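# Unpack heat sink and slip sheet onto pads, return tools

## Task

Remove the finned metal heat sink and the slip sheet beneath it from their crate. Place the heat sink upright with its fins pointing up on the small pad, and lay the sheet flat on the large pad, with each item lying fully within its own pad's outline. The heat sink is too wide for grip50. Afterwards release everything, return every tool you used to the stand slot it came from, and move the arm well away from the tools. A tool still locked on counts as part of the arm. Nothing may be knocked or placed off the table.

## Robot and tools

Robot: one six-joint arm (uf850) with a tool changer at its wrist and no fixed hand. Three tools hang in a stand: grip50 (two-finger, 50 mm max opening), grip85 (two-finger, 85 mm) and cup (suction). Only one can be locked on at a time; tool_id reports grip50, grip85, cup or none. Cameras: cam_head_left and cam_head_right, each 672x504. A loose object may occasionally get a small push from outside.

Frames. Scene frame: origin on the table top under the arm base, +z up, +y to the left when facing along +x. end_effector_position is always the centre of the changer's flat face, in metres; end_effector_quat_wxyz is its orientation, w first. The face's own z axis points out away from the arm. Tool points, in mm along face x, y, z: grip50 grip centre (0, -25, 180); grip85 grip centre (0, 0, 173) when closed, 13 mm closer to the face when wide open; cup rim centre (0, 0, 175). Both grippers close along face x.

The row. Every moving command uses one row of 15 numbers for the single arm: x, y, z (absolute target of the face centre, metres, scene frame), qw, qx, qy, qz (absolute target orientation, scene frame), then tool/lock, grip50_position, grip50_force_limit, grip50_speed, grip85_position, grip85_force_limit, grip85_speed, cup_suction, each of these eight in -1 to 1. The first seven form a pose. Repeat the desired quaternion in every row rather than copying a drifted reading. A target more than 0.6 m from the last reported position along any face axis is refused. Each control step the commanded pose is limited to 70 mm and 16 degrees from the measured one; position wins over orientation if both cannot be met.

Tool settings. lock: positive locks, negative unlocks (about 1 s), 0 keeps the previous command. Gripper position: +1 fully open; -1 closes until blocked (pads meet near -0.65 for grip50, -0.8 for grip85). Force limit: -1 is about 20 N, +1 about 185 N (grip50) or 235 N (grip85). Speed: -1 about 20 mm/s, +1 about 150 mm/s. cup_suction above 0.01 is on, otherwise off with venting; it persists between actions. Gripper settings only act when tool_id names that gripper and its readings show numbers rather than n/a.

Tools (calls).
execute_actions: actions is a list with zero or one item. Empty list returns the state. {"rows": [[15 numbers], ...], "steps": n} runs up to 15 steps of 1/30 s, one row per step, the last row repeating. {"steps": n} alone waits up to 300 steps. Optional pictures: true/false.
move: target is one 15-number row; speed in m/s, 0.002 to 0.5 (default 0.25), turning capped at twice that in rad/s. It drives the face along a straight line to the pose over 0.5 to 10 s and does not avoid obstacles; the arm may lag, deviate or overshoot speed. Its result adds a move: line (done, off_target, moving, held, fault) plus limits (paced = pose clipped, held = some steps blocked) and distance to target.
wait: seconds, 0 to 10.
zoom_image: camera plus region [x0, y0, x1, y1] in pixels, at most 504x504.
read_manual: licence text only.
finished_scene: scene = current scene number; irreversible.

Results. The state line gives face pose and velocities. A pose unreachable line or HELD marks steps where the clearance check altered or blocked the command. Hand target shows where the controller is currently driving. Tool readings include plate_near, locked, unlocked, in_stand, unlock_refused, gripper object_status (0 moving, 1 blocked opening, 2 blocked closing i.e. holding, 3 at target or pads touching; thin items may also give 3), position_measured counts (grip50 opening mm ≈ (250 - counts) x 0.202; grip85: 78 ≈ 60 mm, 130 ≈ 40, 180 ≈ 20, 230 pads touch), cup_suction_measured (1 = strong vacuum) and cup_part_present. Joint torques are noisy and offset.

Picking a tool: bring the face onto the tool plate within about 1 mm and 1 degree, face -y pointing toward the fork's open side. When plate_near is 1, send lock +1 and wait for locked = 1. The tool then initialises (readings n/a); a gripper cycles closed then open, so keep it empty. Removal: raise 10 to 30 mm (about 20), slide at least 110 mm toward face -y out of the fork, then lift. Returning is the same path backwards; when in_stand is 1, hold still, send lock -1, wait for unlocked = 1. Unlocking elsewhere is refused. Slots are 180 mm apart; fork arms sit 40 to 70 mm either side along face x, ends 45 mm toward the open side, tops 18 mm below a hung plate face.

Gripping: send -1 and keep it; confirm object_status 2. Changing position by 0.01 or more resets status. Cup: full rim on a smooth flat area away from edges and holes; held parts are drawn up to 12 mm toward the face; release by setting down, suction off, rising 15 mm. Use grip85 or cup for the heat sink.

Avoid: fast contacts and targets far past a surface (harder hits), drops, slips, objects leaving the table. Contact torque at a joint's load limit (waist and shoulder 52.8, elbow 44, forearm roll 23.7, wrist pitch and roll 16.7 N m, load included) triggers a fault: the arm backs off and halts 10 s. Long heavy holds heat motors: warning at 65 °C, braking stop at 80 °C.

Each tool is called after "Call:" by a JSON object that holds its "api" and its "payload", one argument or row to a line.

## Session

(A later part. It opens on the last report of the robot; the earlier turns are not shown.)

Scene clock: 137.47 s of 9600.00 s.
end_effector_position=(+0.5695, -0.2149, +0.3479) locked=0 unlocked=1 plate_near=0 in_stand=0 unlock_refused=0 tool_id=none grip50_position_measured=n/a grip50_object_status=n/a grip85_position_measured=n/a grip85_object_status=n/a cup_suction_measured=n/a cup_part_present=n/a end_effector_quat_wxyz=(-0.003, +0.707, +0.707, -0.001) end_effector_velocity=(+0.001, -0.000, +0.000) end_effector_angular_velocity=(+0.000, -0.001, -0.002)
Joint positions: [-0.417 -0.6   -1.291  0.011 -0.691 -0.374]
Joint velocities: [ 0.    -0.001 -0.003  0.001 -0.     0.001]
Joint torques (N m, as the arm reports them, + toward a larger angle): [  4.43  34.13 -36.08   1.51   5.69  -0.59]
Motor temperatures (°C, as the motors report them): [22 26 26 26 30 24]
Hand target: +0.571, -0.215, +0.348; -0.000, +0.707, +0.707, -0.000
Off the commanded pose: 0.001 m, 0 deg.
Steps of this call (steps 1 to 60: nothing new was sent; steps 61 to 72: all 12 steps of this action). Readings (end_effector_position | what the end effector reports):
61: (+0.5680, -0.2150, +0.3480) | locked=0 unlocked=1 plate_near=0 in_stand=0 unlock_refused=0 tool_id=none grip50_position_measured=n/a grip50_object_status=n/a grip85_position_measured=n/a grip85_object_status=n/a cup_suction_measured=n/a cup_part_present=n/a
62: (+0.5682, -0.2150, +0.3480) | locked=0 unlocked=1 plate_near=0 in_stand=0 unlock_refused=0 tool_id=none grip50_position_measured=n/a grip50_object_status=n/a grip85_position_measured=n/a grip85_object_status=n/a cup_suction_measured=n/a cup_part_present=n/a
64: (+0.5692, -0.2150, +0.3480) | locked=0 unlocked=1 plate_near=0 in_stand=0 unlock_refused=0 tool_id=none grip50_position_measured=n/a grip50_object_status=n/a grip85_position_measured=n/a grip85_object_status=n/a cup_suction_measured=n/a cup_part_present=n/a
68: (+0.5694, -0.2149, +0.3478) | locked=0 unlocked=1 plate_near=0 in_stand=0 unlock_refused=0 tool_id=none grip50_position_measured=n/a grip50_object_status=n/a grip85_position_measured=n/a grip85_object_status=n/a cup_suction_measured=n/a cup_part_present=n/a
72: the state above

Call:
{"api": "move", "payload": {
  "target": [0.53,-0.215,0.348,0,0.707,0.707,0,0,0,0,0,0,0,0,0],
  "speed": 0.06
}}

Call:
{"api": "move", "payload": {
  "target": [0.53,-0.098,0.348,0,0.707,0.707,0,0,0,0,0,0,0,0,0],
  "speed": 0.1
}}

Call:
{"api": "move", "payload": {
  "target": [0.562,-0.098,0.348,0,0.707,0.707,0,0,0,0,0,0,0,0,0],
  "speed": 0.02
}}

Call:
{"api": "execute_actions", "payload": {
  "actions": [
    {"rows":[[0.563,-0.098,0.348,0,0.707,0.707,0,0,0,0,0,0,0,0,0],[0.564,-0.098,0.348,0,0.707,0.707,0,0,0,0,0,0,0,0,0],[0.565,-0.098,0.348,0,0.707,0.707,0,0,0,0,0,0,0,0,0]],"steps":12}
  ],
  "pictures": false
}}

Scene clock: 144.43 s of 9600.00 s.
end_effector_position=(+0.5302, -0.2150, +0.3478) locked=0 unlocked=1 plate_near=0 in_stand=0 unlock_refused=0 tool_id=none grip50_position_measured=n/a grip50_object_status=n/a grip85_position_measured=n/a grip85_object_status=n/a cup_suction_measured=n/a cup_part_present=n/a end_effector_quat_wxyz=(+0.000, +0.707, +0.707, -0.000) end_effector_velocity=(-0.001, +0.000, -0.000) end_effector_angular_velocity=(+0.001, -0.001, -0.002)
Joint positions: [-0.441 -0.52  -1.166  0.012 -0.641 -0.4  ]
Joint velocities: [-0.001  0.003  0.005  0.003  0.002 -0.001]
Joint torques (N m, as the arm reports them, + toward a larger angle): [ -2.06  38.34 -26.65   0.49  -0.25  -0.66]
Motor temperatures (°C, as the motors report them): [22 26 26 26 30 24]
Hand target: +0.530, -0.215, +0.348; -0.000, +0.707, +0.707, -0.000
Off the commanded pose: 0.000 m, 0 deg.
move: done

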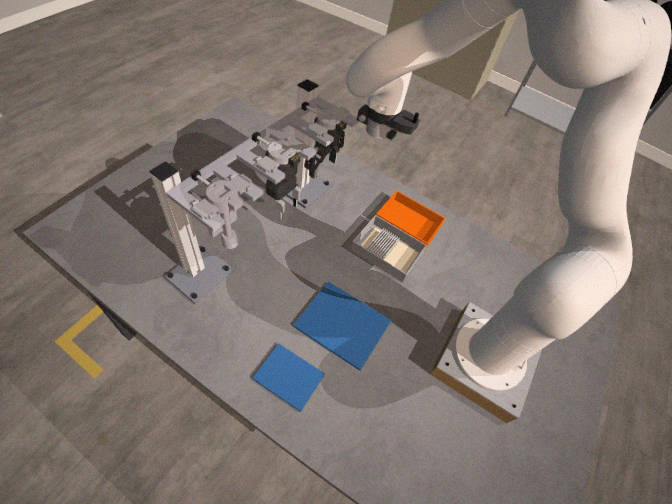

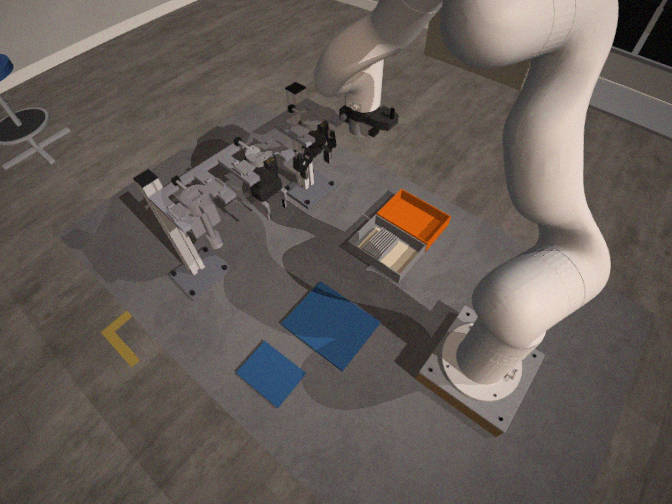

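Scene clock: 146.03 s of 9600.00 s.
end_effector_position=(+0.5303, -0.0980, +0.3479) locked=0 unlocked=1 plate_near=0 in_stand=0 unlock_refused=0 tool_id=none grip50_position_measured=n/a grip50_object_status=n/a grip85_position_measured=n/a grip85_object_status=n/a cup_suction_measured=n/a cup_part_present=n/a end_effector_quat_wxyz=(-0.000, +0.707, +0.707, +0.001) end_effector_velocity=(+0.000, +0.001, +0.000) end_effector_angular_velocity=(-0.001, +0.000, -0.000)
Joint positions: [-0.239 -0.448 -1.06   0.013 -0.606 -0.198]
Joint velocities: [ 0.003  0.001  0.    -0.002 -0.     0.004]
Joint torques (N m, as the arm reports them, + toward a larger angle): [ -2.52  35.68 -26.17   0.43  -0.23  -0.67]
Motor temperatures (°C, as the motors report them): [22 26 26 26 30 24]
Hand target: +0.530, -0.098, +0.348; -0.000, +0.707, +0.707, +0.001
Off the commanded pose: 0.000 m, 0 deg.
move: done

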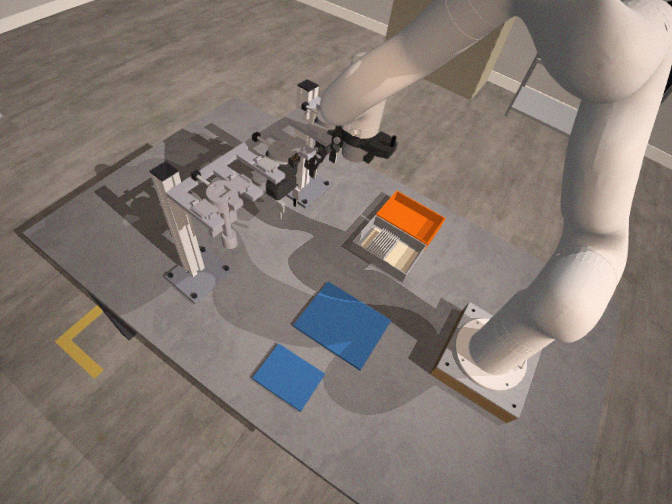

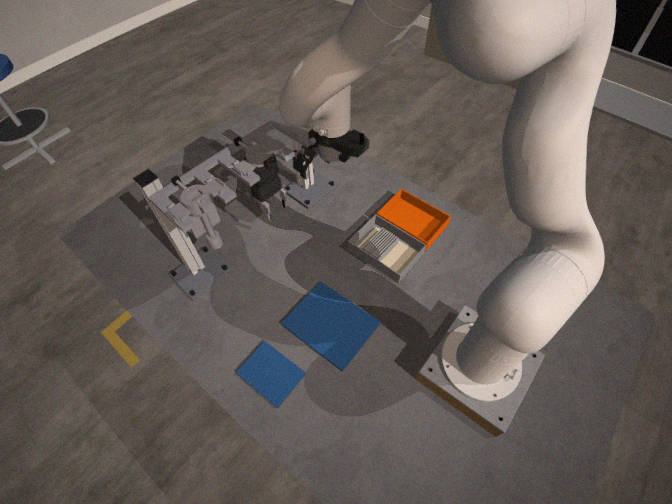

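Scene clock: 147.90 s of 9600.00 s.
end_effector_position=(+0.5619, -0.0980, +0.3481) locked=0 unlocked=1 plate_near=0 in_stand=0 unlock_refused=0 tool_id=none grip50_position_measured=n/a grip50_object_status=n/a grip85_position_measured=n/a grip85_object_status=n/a cup_suction_measured=n/a cup_part_present=n/a end_effector_quat_wxyz=(+0.000, +0.707, +0.707, -0.000) end_effector_velocity=(+0.001, +0.000, +0.000) end_effector_angular_velocity=(-0.001, +0.000, +0.003)
Joint positions: [-0.228 -0.513 -1.159  0.01  -0.639 -0.185]
Joint velocities: [ 0.001 -0.002 -0.004 -0.002 -0.002 -0.001]
Joint torques (N m, as the arm reports them, + toward a larger angle): [ -1.73  38.76 -26.42   0.5   -0.17  -0.64]
Motor temperatures (°C, as the motors report them): [22 26 26 26 30 24]
Hand target: +0.562, -0.098, +0.348; +0.000, +0.707, +0.707, -0.000
Off the commanded pose: 0.000 m, 0 deg.
move: done

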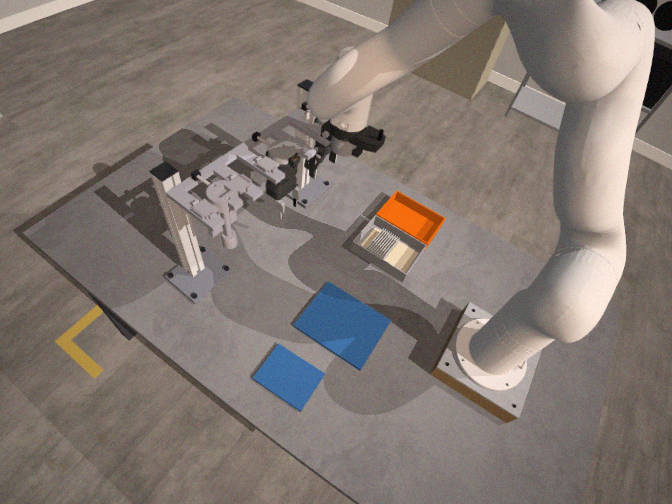

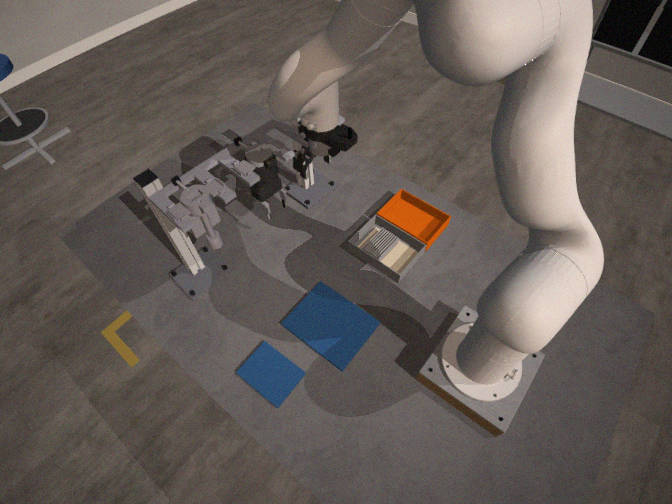

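Scene clock: 148.30 s of 9600.00 s.
end_effector_position=(+0.5649, -0.0980, +0.3480) locked=0 unlocked=1 plate_near=0 in_stand=0 unlock_refused=0 tool_id=none grip50_position_measured=n/a grip50_object_status=n/a grip85_position_measured=n/a grip85_object_status=n/a cup_suction_measured=n/a cup_part_present=n/a end_effector_quat_wxyz=(+0.000, +0.707, +0.707, +0.000) end_effector_velocity=(+0.001, -0.000, +0.000) end_effector_angular_velocity=(+0.000, +0.000, +0.000)
Joint positions: [-0.227 -0.52  -1.168  0.01  -0.642 -0.184]
Joint velocities: [-0.    -0.002 -0.003 -0.    -0.002 -0.   ]
Joint torques (N m, as the arm reports them, + toward a larger angle): [ -2.07  38.52 -26.68   0.63  -0.27  -0.71]
Motor temperatures (°C, as the motors report them): [22 26 26 26 30 24]
Hand target: +0.565, -0.098, +0.348; +0.000, +0.707, +0.707, +0.000
Off the commanded pose: 0.000 m, 0 deg.
Steps of this call (steps 1 to 12: all 12 steps of this action). Readings (end_effector_position | what the end effector reports):
1: (+0.5619, -0.0980, +0.3481) | locked=0 unlocked=1 plate_near=0 in_stand=0 unlock_refused=0 tool_id=none grip50_position_measured=n/a grip50_object_status=n/a grip85_position_measured=n/a grip85_object_status=n/a cup_suction_measured=n/a cup_part_present=n/a
2: (+0.5621, -0.0980, +0.3481) | locked=0 unlocked=1 plate_near=0 in_stand=0 unlock_refused=0 tool_id=none grip50_position_measured=n/a grip50_object_status=n/a grip85_position_measured=n/a grip85_object_status=n/a cup_suction_measured=n/a cup_part_present=n/a
4: (+0.5631, -0.0980, +0.3481) | locked=0 unlocked=1 plate_near=0 in_stand=0 unlock_refused=0 tool_id=none grip50_position_measured=n/a grip50_object_status=n/a grip85_position_measured=n/a grip85_object_status=n/a cup_suction_measured=n/a cup_part_present=n/a
8: (+0.5646, -0.0980, +0.3480) | locked=0 unlocked=1 plate_near=0 in_stand=0 unlock_refused=0 tool_id=none grip50_position_measured=n/a grip50_object_status=n/a grip85_position_measured=n/a grip85_object_status=n/a cup_suction_measured=n/a cup_part_present=n/a
12: the state above

Call:
{"api": "execute_actions", "payload": {
  "actions": [
    {"rows":[[0.566,-0.098,0.348,0,0.707,0.707,0,0,0,0,0,0,0,0,0],[0.567,-0.098,0.348,0,0.707,0.707,0,0,0,0,0,0,0,0,0],[0.568,-0.098,0.348,0,0.707,0.707,0,0,0,0,0,0,0,0,0],[0.569,-0.098,0.348,0,0.707,0.707,0,0,0,0,0,0,0,0,0]],"steps":12}
  ],
  "pictures": false
}}

Scene clock: 151.60 s of 9600.00 s.
end_effector_position=(+0.5689, -0.0980, +0.3480) locked=0 unlocked=1 plate_near=0 in_stand=0 unlock_refused=0 tool_id=none grip50_position_measured=n/a grip50_object_status=n/a grip85_position_measured=n/a grip85_object_status=n/a cup_suction_measured=n/a cup_part_present=n/a end_effector_quat_wxyz=(+0.000, +0.707, +0.707, +0.000) end_effector_velocity=(+0.001, -0.001, -0.000) end_effector_angular_velocity=(-0.002, +0.001, +0.003)
Joint positions: [-0.226 -0.528 -1.181  0.01  -0.647 -0.183]
Joint velocities: [-0.    -0.003 -0.004 -0.004 -0.002  0.   ]
Joint torques (N m, as the arm reports them, + toward a larger angle): [ -1.7   38.81 -26.33   0.54  -0.27  -0.6 ]
Motor temperatures (°C, as the motors report them): [22 26 26 26 30 24]
Hand target: +0.569, -0.098, +0.348; +0.000, +0.707, +0.707, +0.000
Off the commanded pose: 0.000 m, 0 deg.
Steps of this call (steps 1 to 87: nothing new was sent; steps 88 to 99: all 12 steps of this action). Readings (end_effector_position | what the end effector reports):
88: (+0.5650, -0.0980, +0.3480) | locked=0 unlocked=1 plate_near=0 in_stand=0 unlock_refused=0 tool_id=none grip50_position_measured=n/a grip50_object_status=n/a grip85_position_measured=n/a grip85_object_status=n/a cup_suction_measured=n/a cup_part_present=n/a
89: (+0.5652, -0.0980, +0.3480) | locked=0 unlocked=1 plate_near=0 in_stand=0 unlock_refused=0 tool_id=none grip50_position_measured=n/a grip50_object_status=n/a grip85_position_measured=n/a grip85_object_status=n/a cup_suction_measured=n/a cup_part_present=n/a
91: (+0.5662, -0.0980, +0.3480) | locked=0 unlocked=1 plate_near=0 in_stand=0 unlock_refused=0 tool_id=none grip50_position_measured=n/a grip50_object_status=n/a grip85_position_measured=n/a grip85_object_status=n/a cup_suction_measured=n/a cup_part_present=n/a
95: (+0.5684, -0.0980, +0.3480) | locked=0 unlocked=1 plate_near=0 in_stand=0 unlock_refused=0 tool_id=none grip50_position_measured=n/a grip50_object_status=n/a grip85_position_measured=n/a grip85_object_status=n/a cup_suction_measured=n/a cup_part_present=n/a
99: the state above

Call:
{"api": "execute_actions", "payload": {
  "actions": [
    {"rows":[[0.570,-0.098,0.348,0,0.707,0.707,0,0,0,0,0,0,0,0,0],[0.571,-0.098,0.348,0,0.707,0.707,0,0,0,0,0,0,0,0,0],[0.572,-0.098,0.348,0,0.707,0.707,0,0,0,0,0,0,0,0,0]],"steps":12}
  ],
  "pictures": false
}}

Scene clock: 157.73 s of 9600.00 s.
end_effector_position=(+0.5719, -0.0980, +0.3480) locked=0 unlocked=1 plate_near=0 in_stand=0 unlock_refused=0 tool_id=none grip50_position_measured=n/a grip50_object_status=n/a grip85_position_measured=n/a grip85_object_status=n/a cup_suction_measured=n/a cup_part_present=n/a end_effector_quat_wxyz=(+0.000, +0.707, +0.707, +0.000) end_effector_velocity=(+0.001, +0.000, +0.000) end_effector_angular_velocity=(-0.000, -0.000, +0.001)
Joint positions: [-0.225 -0.534 -1.191  0.01  -0.65  -0.182]
Joint velocities: [ 0.001 -0.001 -0.003 -0.    -0.002 -0.   ]
Joint torques (N m, as the arm reports them, + toward a larger angle): [ -2.24  38.24 -26.58   0.26  -0.28  -0.66]
Motor temperatures (°C, as the motors report them): [22 26 26 26 30 24]
Hand target: +0.572, -0.098, +0.348; +0.000, +0.707, +0.707, -0.000
Off the commanded pose: 0.000 m, 0 deg.
Steps of this call (steps 1 to 172: nothing new was sent; steps 173 to 184: all 12 steps of this action). Readings (end_effector_position | what the end effector reports):
173: (+0.5690, -0.0980, +0.3480) | locked=0 unlocked=1 plate_near=0 in_stand=0 unlock_refused=0 tool_id=none grip50_position_measured=n/a grip50_object_status=n/a grip85_position_measured=n/a grip85_object_status=n/a cup_suction_measured=n/a cup_part_present=n/a
174: (+0.5692, -0.0980, +0.3480) | locked=0 unlocked=1 plate_near=0 in_stand=0 unlock_refused=0 tool_id=none grip50_position_measured=n/a grip50_object_status=n/a grip85_position_measured=n/a grip85_object_status=n/a cup_suction_measured=n/a cup_part_present=n/a
176: (+0.5702, -0.0980, +0.3480) | locked=0 unlocked=1 plate_near=0 in_stand=0 unlock_refused=0 tool_id=none grip50_position_measured=n/a grip50_object_status=n/a grip85_position_measured=n/a grip85_object_status=n/a cup_suction_measured=n/a cup_part_present=n/a
180: (+0.5716, -0.0980, +0.3480) | locked=0 unlocked=1 plate_near=0 in_stand=0 unlock_refused=0 tool_id=none grip50_position_measured=n/a grip50_object_status=n/a grip85_position_measured=n/a grip85_object_status=n/a cup_suction_measured=n/a cup_part_present=n/a
184: the state above

Call:
{"api": "execute_actions", "payload": {
  "actions": [
    {"rows":[[0.573,-0.098,0.348,0,0.707,0.707,0,0,0,0,0,0,0,0,0],[0.574,-0.098,0.348,0,0.707,0.707,0,0,0,0,0,0,0,0,0],[0.575,-0.098,0.348,0,0.707,0.707,0,0,0,0,0,0,0,0,0]],"steps":12}
  ],
  "pictures": false
}}

Scene clock: 160.47 s of 9600.00 s.
end_effector_position=(+0.5749, -0.0980, +0.3480) locked=0 unlocked=1 plate_near=0 in_stand=0 unlock_refused=0 tool_id=none grip50_position_measured=n/a grip50_object_status=n/a grip85_position_measured=n/a grip85_object_status=n/a cup_suction_measured=n/a cup_part_present=n/a end_effector_quat_wxyz=(+0.000, +0.707, +0.707, +0.000) end_effector_velocity=(+0.001, +0.000, +0.000) end_effector_angular_velocity=(+0.000, +0.000, +0.002)
Joint positions: [-0.224 -0.541 -1.2    0.01  -0.654 -0.181]
Joint velocities: [ 0.001 -0.002 -0.003  0.    -0.001 -0.001]
Joint torques (N m, as the arm reports them, + toward a larger angle): [ -2.65  38.68 -26.9    0.5   -0.28  -0.59]
Motor temperatures (°C, as the motors report them): [22 26 26 26 30 24]
Hand target: +0.575, -0.098, +0.348; +0.000, +0.707, +0.707, -0.000
Off the commanded pose: 0.000 m, 0 deg.
Steps of this call (steps 1 to 70: nothing new was sent; steps 71 to 82: all 12 steps of this action). Readings (end_effector_position | what the end effector reports):
71: (+0.5720, -0.0980, +0.3480) | locked=0 unlocked=1 plate_near=0 in_stand=0 unlock_refused=0 tool_id=none grip50_position_measured=n/a grip50_object_status=n/a grip85_position_measured=n/a grip85_object_status=n/a cup_suction_measured=n/a cup_part_present=n/a
72: (+0.5722, -0.0980, +0.3480) | locked=0 unlocked=1 plate_near=0 in_stand=0 unlock_refused=0 tool_id=none grip50_position_measured=n/a grip50_object_status=n/a grip85_position_measured=n/a grip85_object_status=n/a cup_suction_measured=n/a cup_part_present=n/a
74: (+0.5732, -0.0980, +0.3480) | locked=0 unlocked=1 plate_near=0 in_stand=0 unlock_refused=0 tool_id=none grip50_position_measured=n/a grip50_object_status=n/a grip85_position_measured=n/a grip85_object_status=n/a cup_suction_measured=n/a cup_part_present=n/a
78: (+0.5746, -0.0980, +0.3480) | locked=0 unlocked=1 plate_near=0 in_stand=0 unlock_refused=0 tool_id=none grip50_position_measured=n/a grip50_object_status=n/a grip85_position_measured=n/a grip85_object_status=n/a cup_suction_measured=n/a cup_part_present=n/a
82: the state above

Call:
{"api": "execute_actions", "payload": {
  "actions": [
    {"rows":[[0.576,-0.098,0.348,0,0.707,0.707,0,0,0,0,0,0,0,0,0],[0.577,-0.098,0.348,0,0.707,0.707,0,0,0,0,0,0,0,0,0],[0.578,-0.098,0.348,0,0.707,0.707,0,0,0,0,0,0,0,0,0]],"steps":12}
  ],
  "pictures": false
}}

Scene clock: 162.77 s of 9600.00 s.
end_effector_position=(+0.5771, -0.0980, +0.3479) locked=0 unlocked=1 plate_near=0 in_stand=0 unlock_refused=0 tool_id=none grip50_position_measured=n/a grip50_object_status=n/a grip85_position_measured=n/a grip85_object_status=n/a cup_suction_measured=n/a cup_part_present=n/a end_effector_quat_wxyz=(-0.001, +0.707, +0.707, -0.001) end_effector_velocity=(+0.001, +0.000, +0.001) end_effector_angular_velocity=(+0.000, -0.001, -0.000)
Joint positions: [-0.223 -0.547 -1.209  0.01  -0.66  -0.18 ]
Joint velocities: [ 0.    -0.001 -0.003  0.    -0.002  0.   ]
Joint torques (N m, as the arm reports them, + toward a larger angle): [ -0.66  36.31 -32.03   0.81   2.67  -0.59]
Motor temperatures (°C, as the motors report them): [22 26 26 26 30 24]
Hand target: +0.578, -0.098, +0.348; -0.000, +0.707, +0.707, -0.000
Off the commanded pose: 0.001 m, 0 deg.
Steps of this call (steps 1 to 57: nothing new was sent; steps 58 to 69: all 12 steps of this action). Readings (end_effector_position | what the end effector reports):
58: (+0.5750, -0.0980, +0.3480) | locked=0 unlocked=1 plate_near=0 in_stand=0 unlock_refused=0 tool_id=none grip50_position_measured=n/a grip50_object_status=n/a grip85_position_measured=n/a grip85_object_status=n/a cup_suction_measured=n/a cup_part_present=n/a
59: (+0.5752, -0.0980, +0.3480) | locked=0 unlocked=1 plate_near=0 in_stand=0 unlock_refused=0 tool_id=none grip50_position_measured=n/a grip50_object_status=n/a grip85_position_measured=n/a grip85_object_status=n/a cup_suction_measured=n/a cup_part_present=n/a
61: (+0.5762, -0.0980, +0.3480) | locked=0 unlocked=1 plate_near=0 in_stand=0 unlock_refused=0 tool_id=none grip50_position_measured=n/a grip50_object_status=n/a grip85_position_measured=n/a grip85_object_status=n/a cup_suction_measured=n/a cup_part_present=n/a
65: (+0.5770, -0.0980, +0.3479) | locked=0 unlocked=1 plate_near=0 in_stand=0 unlock_refused=0 tool_id=none grip50_position_measured=n/a grip50_object_status=n/a grip85_position_measured=n/a grip85_object_status=n/a cup_suction_measured=n/a cup_part_present=n/a
69: the state above

Call:
{"api": "move", "payload": {
  "target": [0.565,-0.098,0.385,0,0.7299,0.6835,0,0,0,0,0,0,0,0,0],
  "speed": 0.06
}}

Call:
{"api": "move", "payload": {
  "target": [0.6496,-0.1596,0.383,0,0.7299,0.6835,0,0,0,0,0,0,0,0,0],
  "speed": 0.1
}}

Call:
{"api": "move", "payload": {
  "target": [0.6496,-0.1596,0.370,0,0.7299,0.6835,0,0,0,0,0,0,0,0,0],
  "speed": 0.01
}}

Scene clock: 168.77 s of 9600.00 s.
end_effector_position=(+0.5648, -0.0980, +0.3848) locked=0 unlocked=1 plate_near=0 in_stand=0 unlock_refused=0 tool_id=none grip50_position_measured=n/a grip50_object_status=n/a grip85_position_measured=n/a grip85_object_status=n/a cup_suction_measured=n/a cup_part_present=n/a end_effector_quat_wxyz=(-0.000, +0.730, +0.684, -0.000) end_effector_velocity=(-0.001, -0.000, +0.002) end_effector_angular_velocity=(-0.000, -0.000, -0.002)
Joint positions: [-0.227 -0.47  -1.19   0.009 -0.714 -0.118]
Joint velocities: [-0.001  0.004  0.001 -0.    -0.002  0.002]
Joint torques (N m, as the arm reports them, + toward a larger angle): [ -1.66  37.03 -27.75   0.49  -0.25  -0.71]
Motor temperatures (°C, as the motors report them): [22 26 26 26 30 24]
Hand target: +0.565, -0.098, +0.385; +0.000, +0.730, +0.683, -0.000
Off the commanded pose: 0.000 m, 0 deg.
move: done

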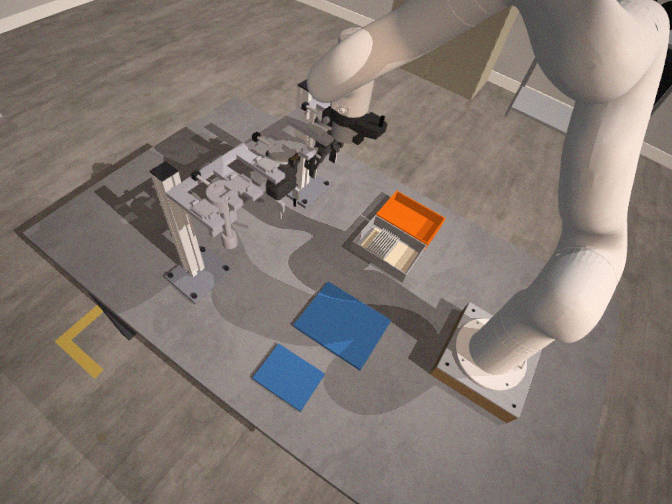

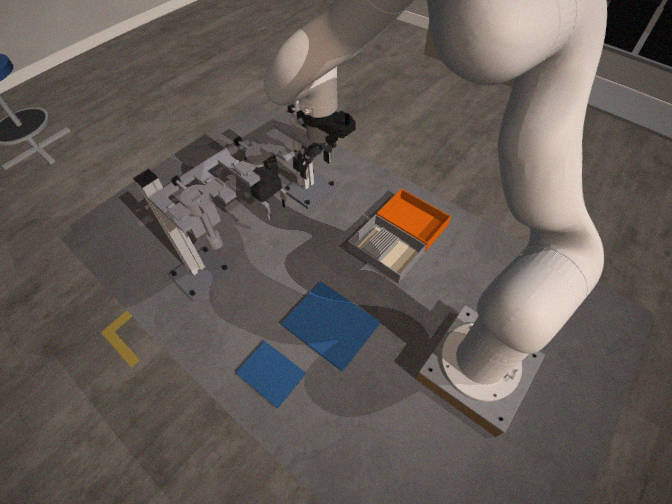

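Scene clock: 170.27 s of 9600.00 s.
end_effector_position=(+0.6492, -0.1597, +0.3834) locked=0 unlocked=1 plate_near=0 in_stand=0 unlock_refused=0 tool_id=none grip50_position_measured=n/a grip50_object_status=n/a grip85_position_measured=n/a grip85_object_status=n/a cup_suction_measured=n/a cup_part_present=n/a end_effector_quat_wxyz=(+0.000, +0.730, +0.683, -0.000) end_effector_velocity=(+0.001, -0.001, +0.001) end_effector_angular_velocity=(+0.000, -0.001, -0.000)
Joint positions: [-0.296 -0.693 -1.529  0.008 -0.83  -0.185]
Joint velocities: [-0.001 -0.003 -0.005  0.    -0.002 -0.   ]
Joint torques (N m, as the arm reports them, + toward a larger angle): [ -2.42  45.49 -28.7    0.65  -0.21  -0.63]
Motor temperatures (°C, as the motors report them): [22 26 26 26 30 24]
Hand target: +0.649, -0.160, +0.383; +0.000, +0.730, +0.683, -0.000
Off the commanded pose: 0.001 m, 0 deg.
move: done

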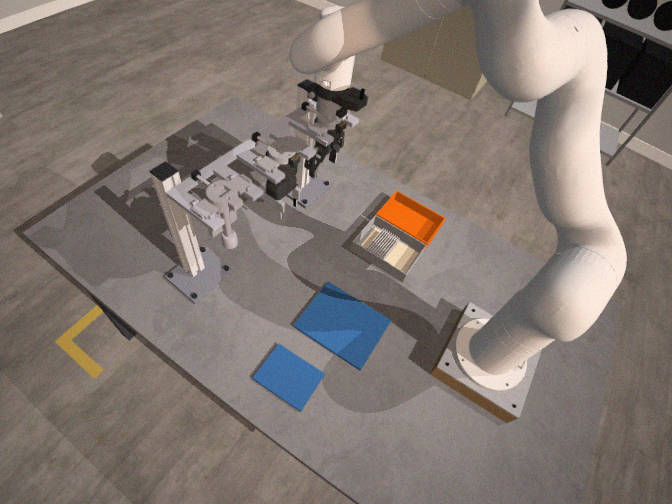

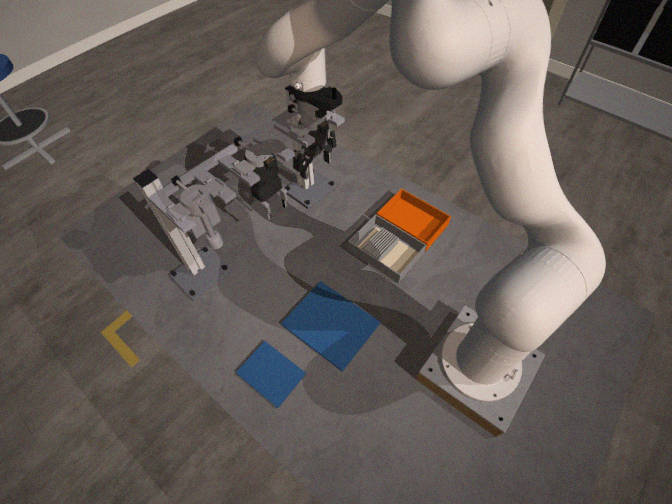

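Scene clock: 171.83 s of 9600.00 s.
end_effector_position=(+0.6512, -0.1600, +0.3747) locked=0 unlocked=1 plate_near=0 in_stand=0 unlock_refused=0 tool_id=none grip50_position_measured=n/a grip50_object_status=n/a grip85_position_measured=n/a grip85_object_status=n/a cup_suction_measured=n/a cup_part_present=n/a end_effector_quat_wxyz=(+0.003, +0.730, +0.684, +0.002) end_effector_velocity=(+0.001, +0.000, +0.000) end_effector_angular_velocity=(-0.001, -0.004, +0.001)
Joint positions: [-0.296 -0.704 -1.525  0.009 -0.807 -0.186]
Joint velocities: [ 0.001  0.    -0.    -0.001  0.004 -0.   ]
Joint torques (N m, as the arm reports them, + toward a larger angle): [-1.52 13.33 -6.07  0.75  0.57 -0.65]
Motor temperatures (°C, as the motors report them): [22 26 26 26 30 24]
Hand target: +0.650, -0.160, +0.370; -0.000, +0.730, +0.684, +0.000
Off the commanded pose: 0.005 m, 0 deg.
move: off_target

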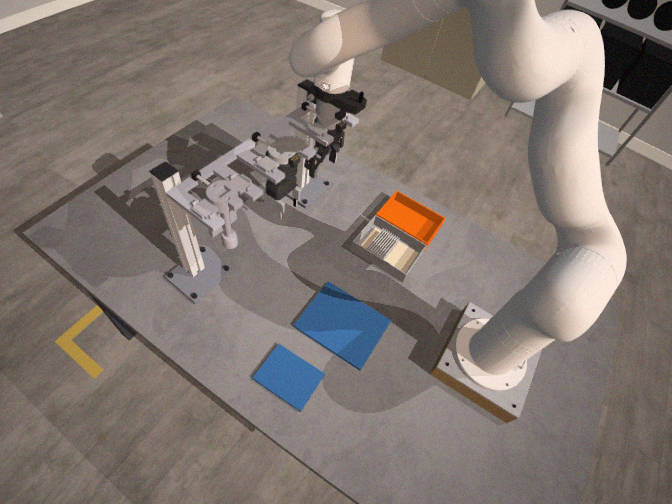

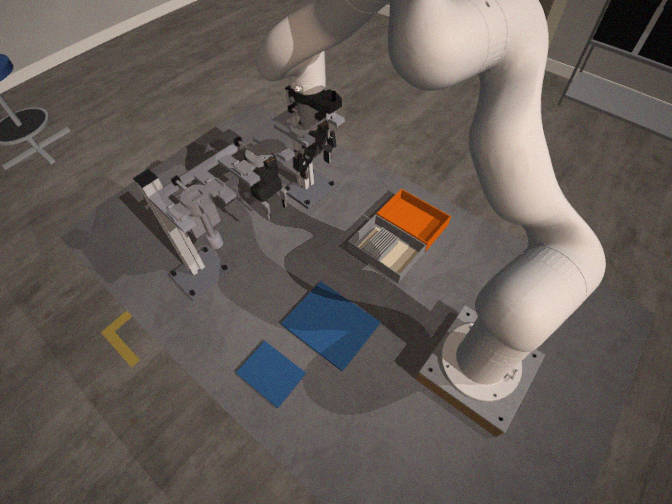

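Call:
{"api": "move", "payload": {
  "target": [0.6475,-0.1595,0.379,0,0.7299,0.6835,0,0,0,0,0,0,0,0,0],
  "speed": 0.02
}}

Call:
{"api": "move", "payload": {
  "target": [0.6475,-0.1595,0.372,0,0.7299,0.6835,0,0,0,0,0,0,0,0,0],
  "speed": 0.006
}}

Call:
{"api": "zoom_image", "payload": {
  "camera": "cam_head_left",
  "region": [290, 90, 370, 150]
}}

Scene clock: 175.90 s of 9600.00 s.
end_effector_position=(+0.6474, -0.1595, +0.3786) locked=0 unlocked=1 plate_near=0 in_stand=0 unlock_refused=0 tool_id=none grip50_position_measured=n/a grip50_object_status=n/a grip85_position_measured=n/a grip85_object_status=n/a cup_suction_measured=n/a cup_part_present=n/a end_effector_quat_wxyz=(-0.000, +0.730, +0.684, -0.000) end_effector_velocity=(+0.000, -0.000, +0.003) end_effector_angular_velocity=(-0.003, -0.003, +0.004)
Joint positions: [-0.297 -0.694 -1.518  0.009 -0.819 -0.186]
Joint velocities: [ 0.     0.003 -0.001 -0.003 -0.001 -0.002]
Joint torques (N m, as the arm reports them, + toward a larger angle): [ -2.47  45.57 -28.62   0.6   -0.25  -0.56]
Motor temperatures (°C, as the motors report them): [22 26 26 26 30 24]
Hand target: +0.647, -0.159, +0.379; -0.000, +0.730, +0.684, +0.000
Off the commanded pose: 0.000 m, 0 deg.
move: done

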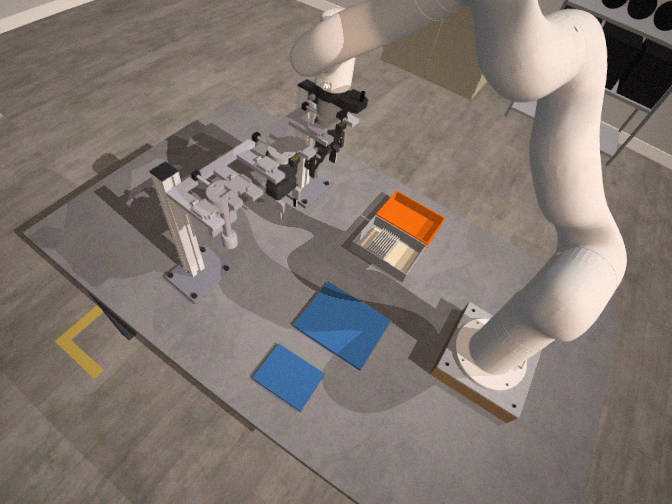

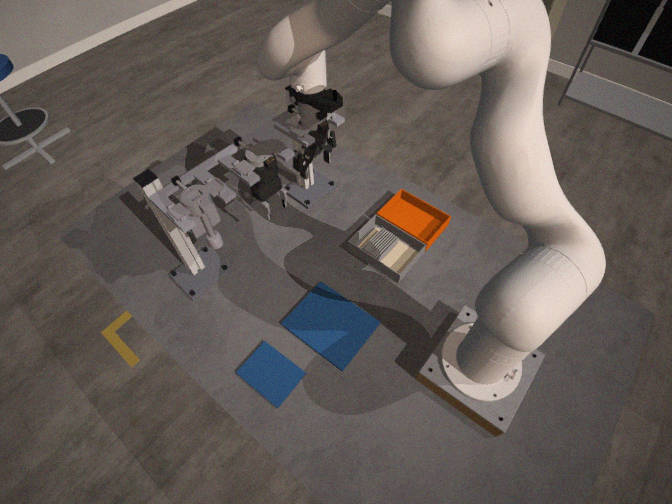

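Scene clock: 177.23 s of 9600.00 s.
end_effector_position=(+0.6473, -0.1595, +0.3724) locked=0 unlocked=1 plate_near=0 in_stand=0 unlock_refused=0 tool_id=none grip50_position_measured=n/a grip50_object_status=n/a grip85_position_measured=n/a grip85_object_status=n/a cup_suction_measured=n/a cup_part_present=n/a end_effector_quat_wxyz=(-0.000, +0.730, +0.684, -0.000) end_effector_velocity=(+0.000, -0.001, -0.000) end_effector_angular_velocity=(-0.002, -0.000, -0.000)
Joint positions: [-0.297 -0.701 -1.514  0.009 -0.808 -0.186]
Joint velocities: [-0.    -0.001 -0.    -0.002  0.001  0.001]
Joint torques (N m, as the arm reports them, + toward a larger angle): [ -1.28  40.85 -28.86   0.67   1.26  -0.59]
Motor temperatures (°C, as the motors report them): [22 26 26 26 30 24]
Hand target: +0.648, -0.160, +0.372; -0.000, +0.730, +0.684, +0.000
Off the commanded pose: 0.000 m, 0 deg.
move: done

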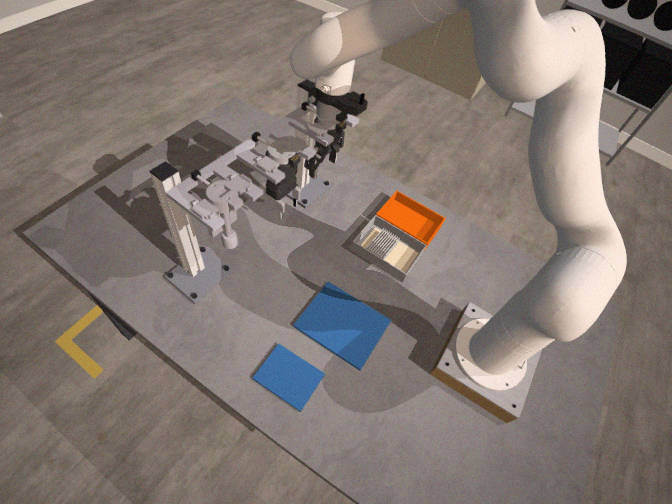

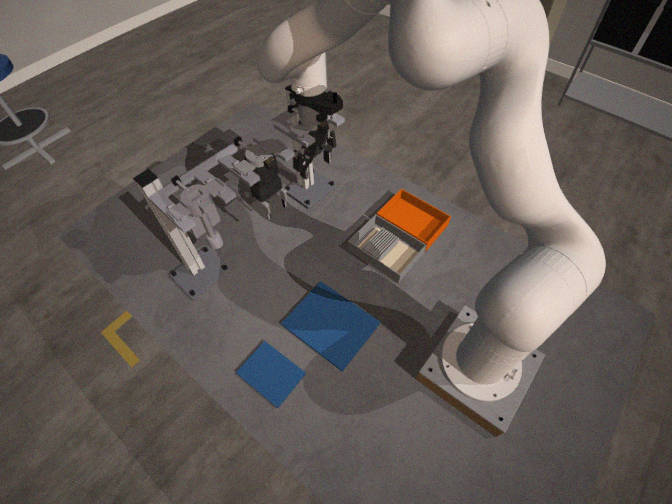

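Region (290, 90, 370, 150) of cam_head_left's 672x504 image, scaled by 6.300, with more detail than that image has; it fills the top 378 rows of this view, and the rest is white.

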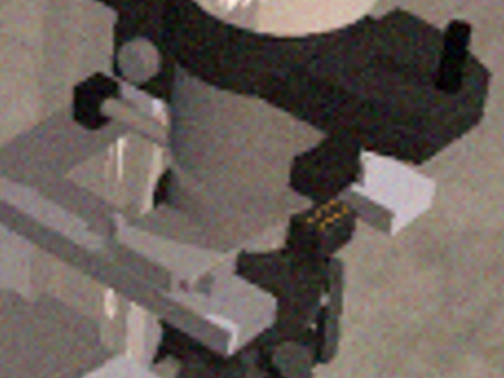

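Call:
{"api": "move", "payload": {
  "target": [0.6462,-0.1595,0.3695,0,0.7299,0.6835,0,0,0,0,0,0,0,0,0],
  "speed": 0.004
}}

Scene clock: 180.33 s of 9600.00 s.
end_effector_position=(+0.6468, -0.1595, +0.3711) locked=0 unlocked=1 plate_near=0 in_stand=0 unlock_refused=0 tool_id=none grip50_position_measured=n/a grip50_object_status=n/a grip85_position_measured=n/a grip85_object_status=n/a cup_suction_measured=n/a cup_part_present=n/a end_effector_quat_wxyz=(+0.002, +0.730, +0.684, +0.001) end_effector_velocity=(-0.001, -0.000, -0.000) end_effector_angular_velocity=(+0.000, -0.002, -0.002)
Joint positions: [-0.297 -0.699 -1.508  0.009 -0.8   -0.187]
Joint velocities: [-0.     0.002  0.003  0.001  0.003  0.   ]
Joint torques (N m, as the arm reports them, + toward a larger angle): [ -1.23  19.92 -17.91   0.91   3.7   -0.53]
Motor temperatures (°C, as the motors report them): [22 26 26 26 30 24]
Hand target: +0.646, -0.159, +0.369; -0.000, +0.730, +0.684, +0.000
Off the commanded pose: 0.002 m, 0 deg.
move: done

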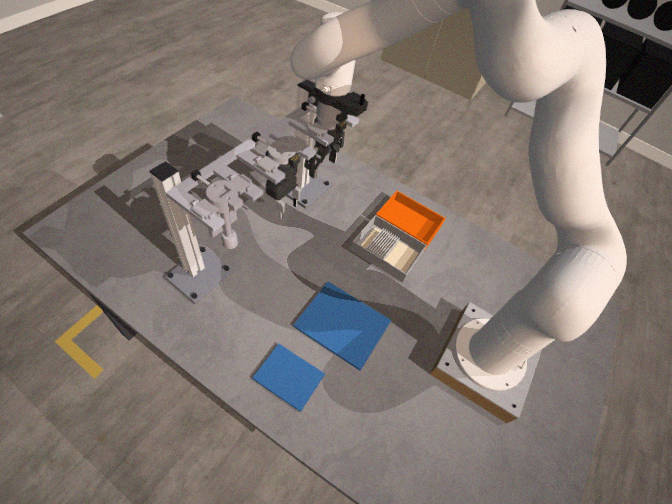

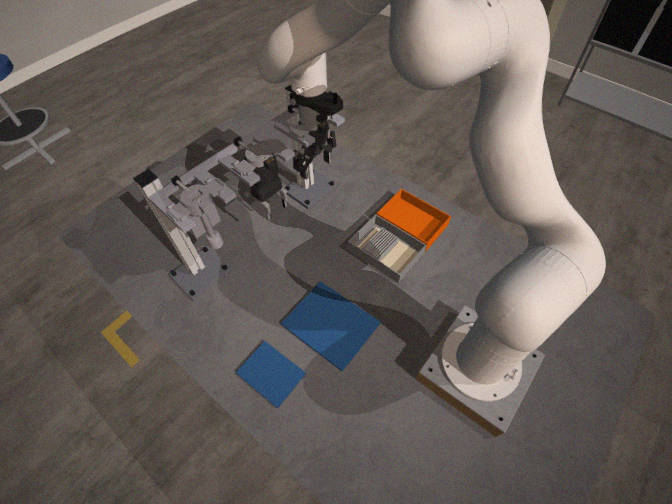

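Call:
{"api": "move", "payload": {
  "target": [0.6445,-0.1595,0.373,0,0.7299,0.6835,0,0,0,0,0,0,0,0,0],
  "speed": 0.01
}}

Call:
{"api": "move", "payload": {
  "target": [0.6445,-0.1595,0.368,0,0.7299,0.6835,0,0,0,0,0,0,0,0,0],
  "speed": 0.005
}}

Scene clock: 192.17 s of 9600.00 s.
end_effector_position=(+0.6445, -0.1595, +0.3728) locked=0 unlocked=1 plate_near=0 in_stand=0 unlock_refused=0 tool_id=none grip50_position_measured=n/a grip50_object_status=n/a grip85_position_measured=n/a grip85_object_status=n/a cup_suction_measured=n/a cup_part_present=n/a end_effector_quat_wxyz=(-0.000, +0.730, +0.684, -0.000) end_effector_velocity=(-0.000, -0.000, +0.001) end_effector_angular_velocity=(-0.000, -0.000, +0.001)
Joint positions: [-0.298 -0.693 -1.503  0.009 -0.804 -0.188]
Joint velocities: [-0.     0.002  0.    -0.    -0.001 -0.001]
Joint torques (N m, as the arm reports them, + toward a larger angle): [ -1.72  45.79 -28.25   0.34  -0.24  -0.67]
Motor temperatures (°C, as the motors report them): [22 26 26 26 30 24]
Hand target: +0.644, -0.159, +0.373; -0.000, +0.730, +0.684, -0.000
Off the commanded pose: 0.000 m, 0 deg.
move: done

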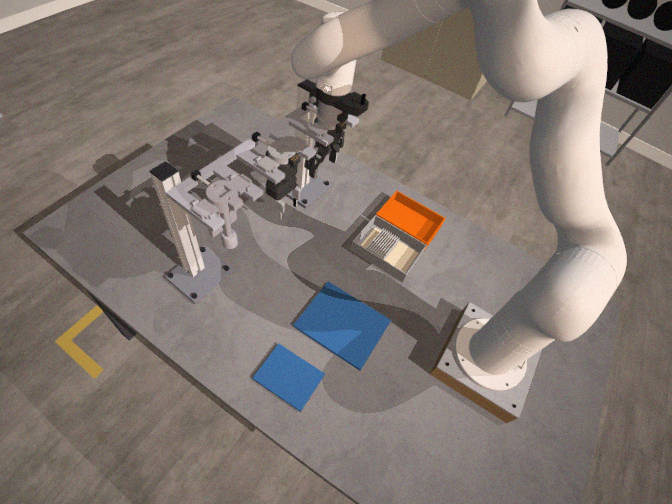

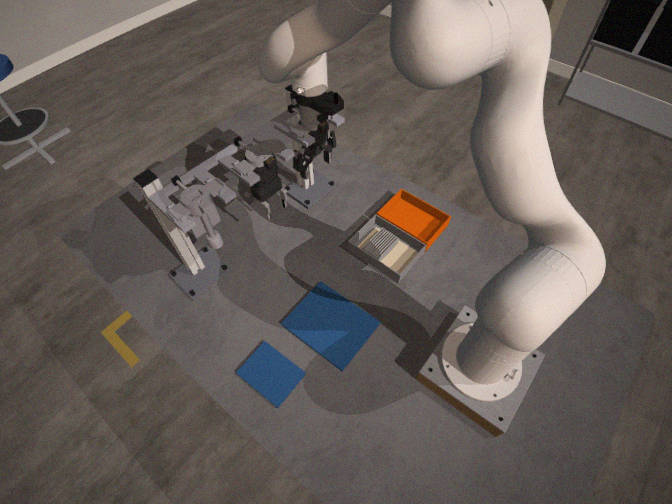

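Scene clock: 193.33 s of 9600.00 s.
end_effector_position=(+0.6445, -0.1595, +0.3680) locked=0 unlocked=1 plate_near=0 in_stand=1 unlock_refused=0 tool_id=none grip50_position_measured=n/a grip50_object_status=n/a grip85_position_measured=n/a grip85_object_status=n/a cup_suction_measured=n/a cup_part_present=n/a end_effector_quat_wxyz=(-0.000, +0.730, +0.684, +0.000) end_effector_velocity=(+0.000, -0.000, -0.000) end_effector_angular_velocity=(+0.001, -0.001, -0.001)
Joint positions: [-0.298 -0.699 -1.5    0.009 -0.796 -0.188]
Joint velocities: [-0.    -0.     0.     0.001  0.001 -0.001]
Joint torques (N m, as the arm reports them, + toward a larger angle): [ -2.04  45.27 -28.63   0.59  -0.21  -0.61]
Motor temperatures (°C, as the motors report them): [22 26 26 26 30 24]
Hand target: +0.645, -0.160, +0.368; -0.000, +0.730, +0.684, +0.000
Off the commanded pose: 0.000 m, 0 deg.
move: done

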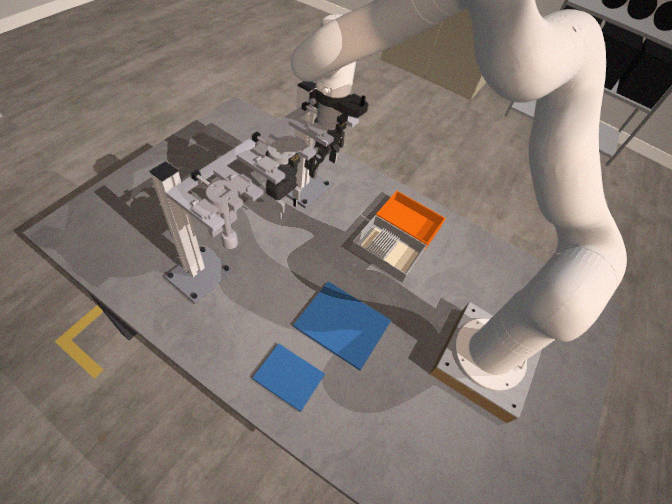

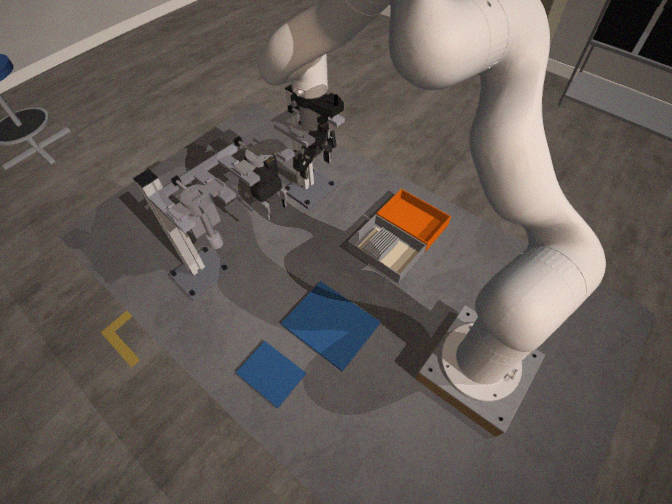

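Call:
{"api": "move", "payload": {
  "target": [0.6445,-0.1595,0.365,0,0.7299,0.6835,0,0,0,0,0,0,0,0,0],
  "speed": 0.004
}}

Scene clock: 195.83 s of 9600.00 s.
end_effector_position=(+0.6446, -0.1598, +0.3653) locked=0 unlocked=1 plate_near=1 in_stand=1 unlock_refused=0 tool_id=none grip50_position_measured=n/a grip50_object_status=n/a grip85_position_measured=n/a grip85_object_status=n/a cup_suction_measured=n/a cup_part_present=n/a end_effector_quat_wxyz=(+0.000, +0.730, +0.683, +0.000) end_effector_velocity=(-0.000, +0.000, -0.001) end_effector_angular_velocity=(-0.001, +0.001, -0.000)
Joint positions: [-0.298 -0.702 -1.499  0.009 -0.79  -0.188]
Joint velocities: [ 0.    -0.001  0.001 -0.001  0.001  0.002]
Joint torques (N m, as the arm reports them, + toward a larger angle): [  1.98  42.69 -24.78   1.36  -0.92  -0.55]
Motor temperatures (°C, as the motors report them): [22 26 26 26 30 24]
Hand target: +0.645, -0.160, +0.365; -0.000, +0.730, +0.684, +0.000
Off the commanded pose: 0.000 m, 0 deg.
move: done

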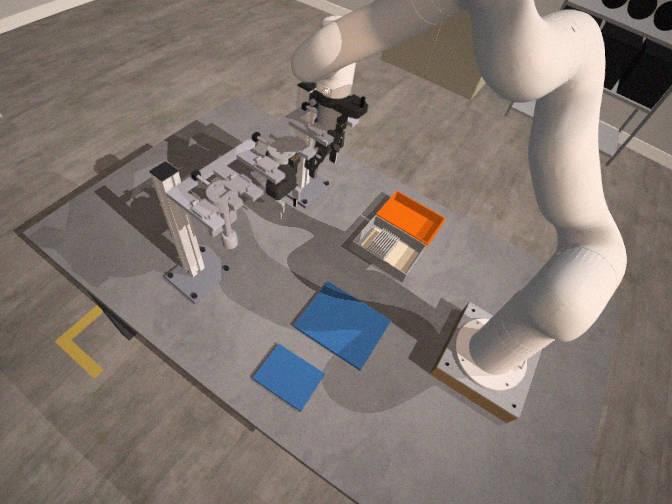

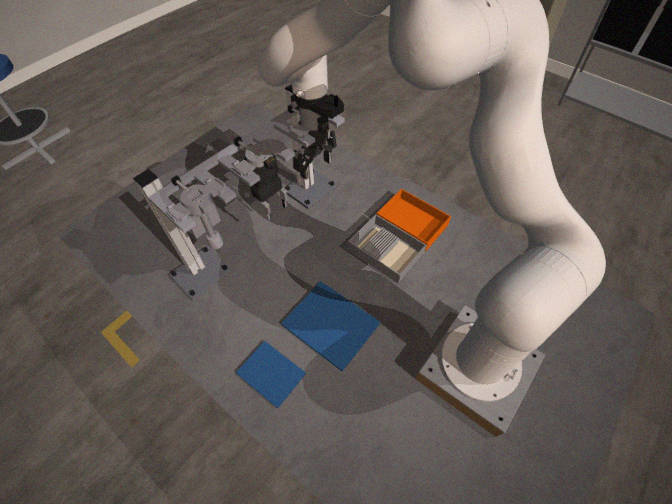

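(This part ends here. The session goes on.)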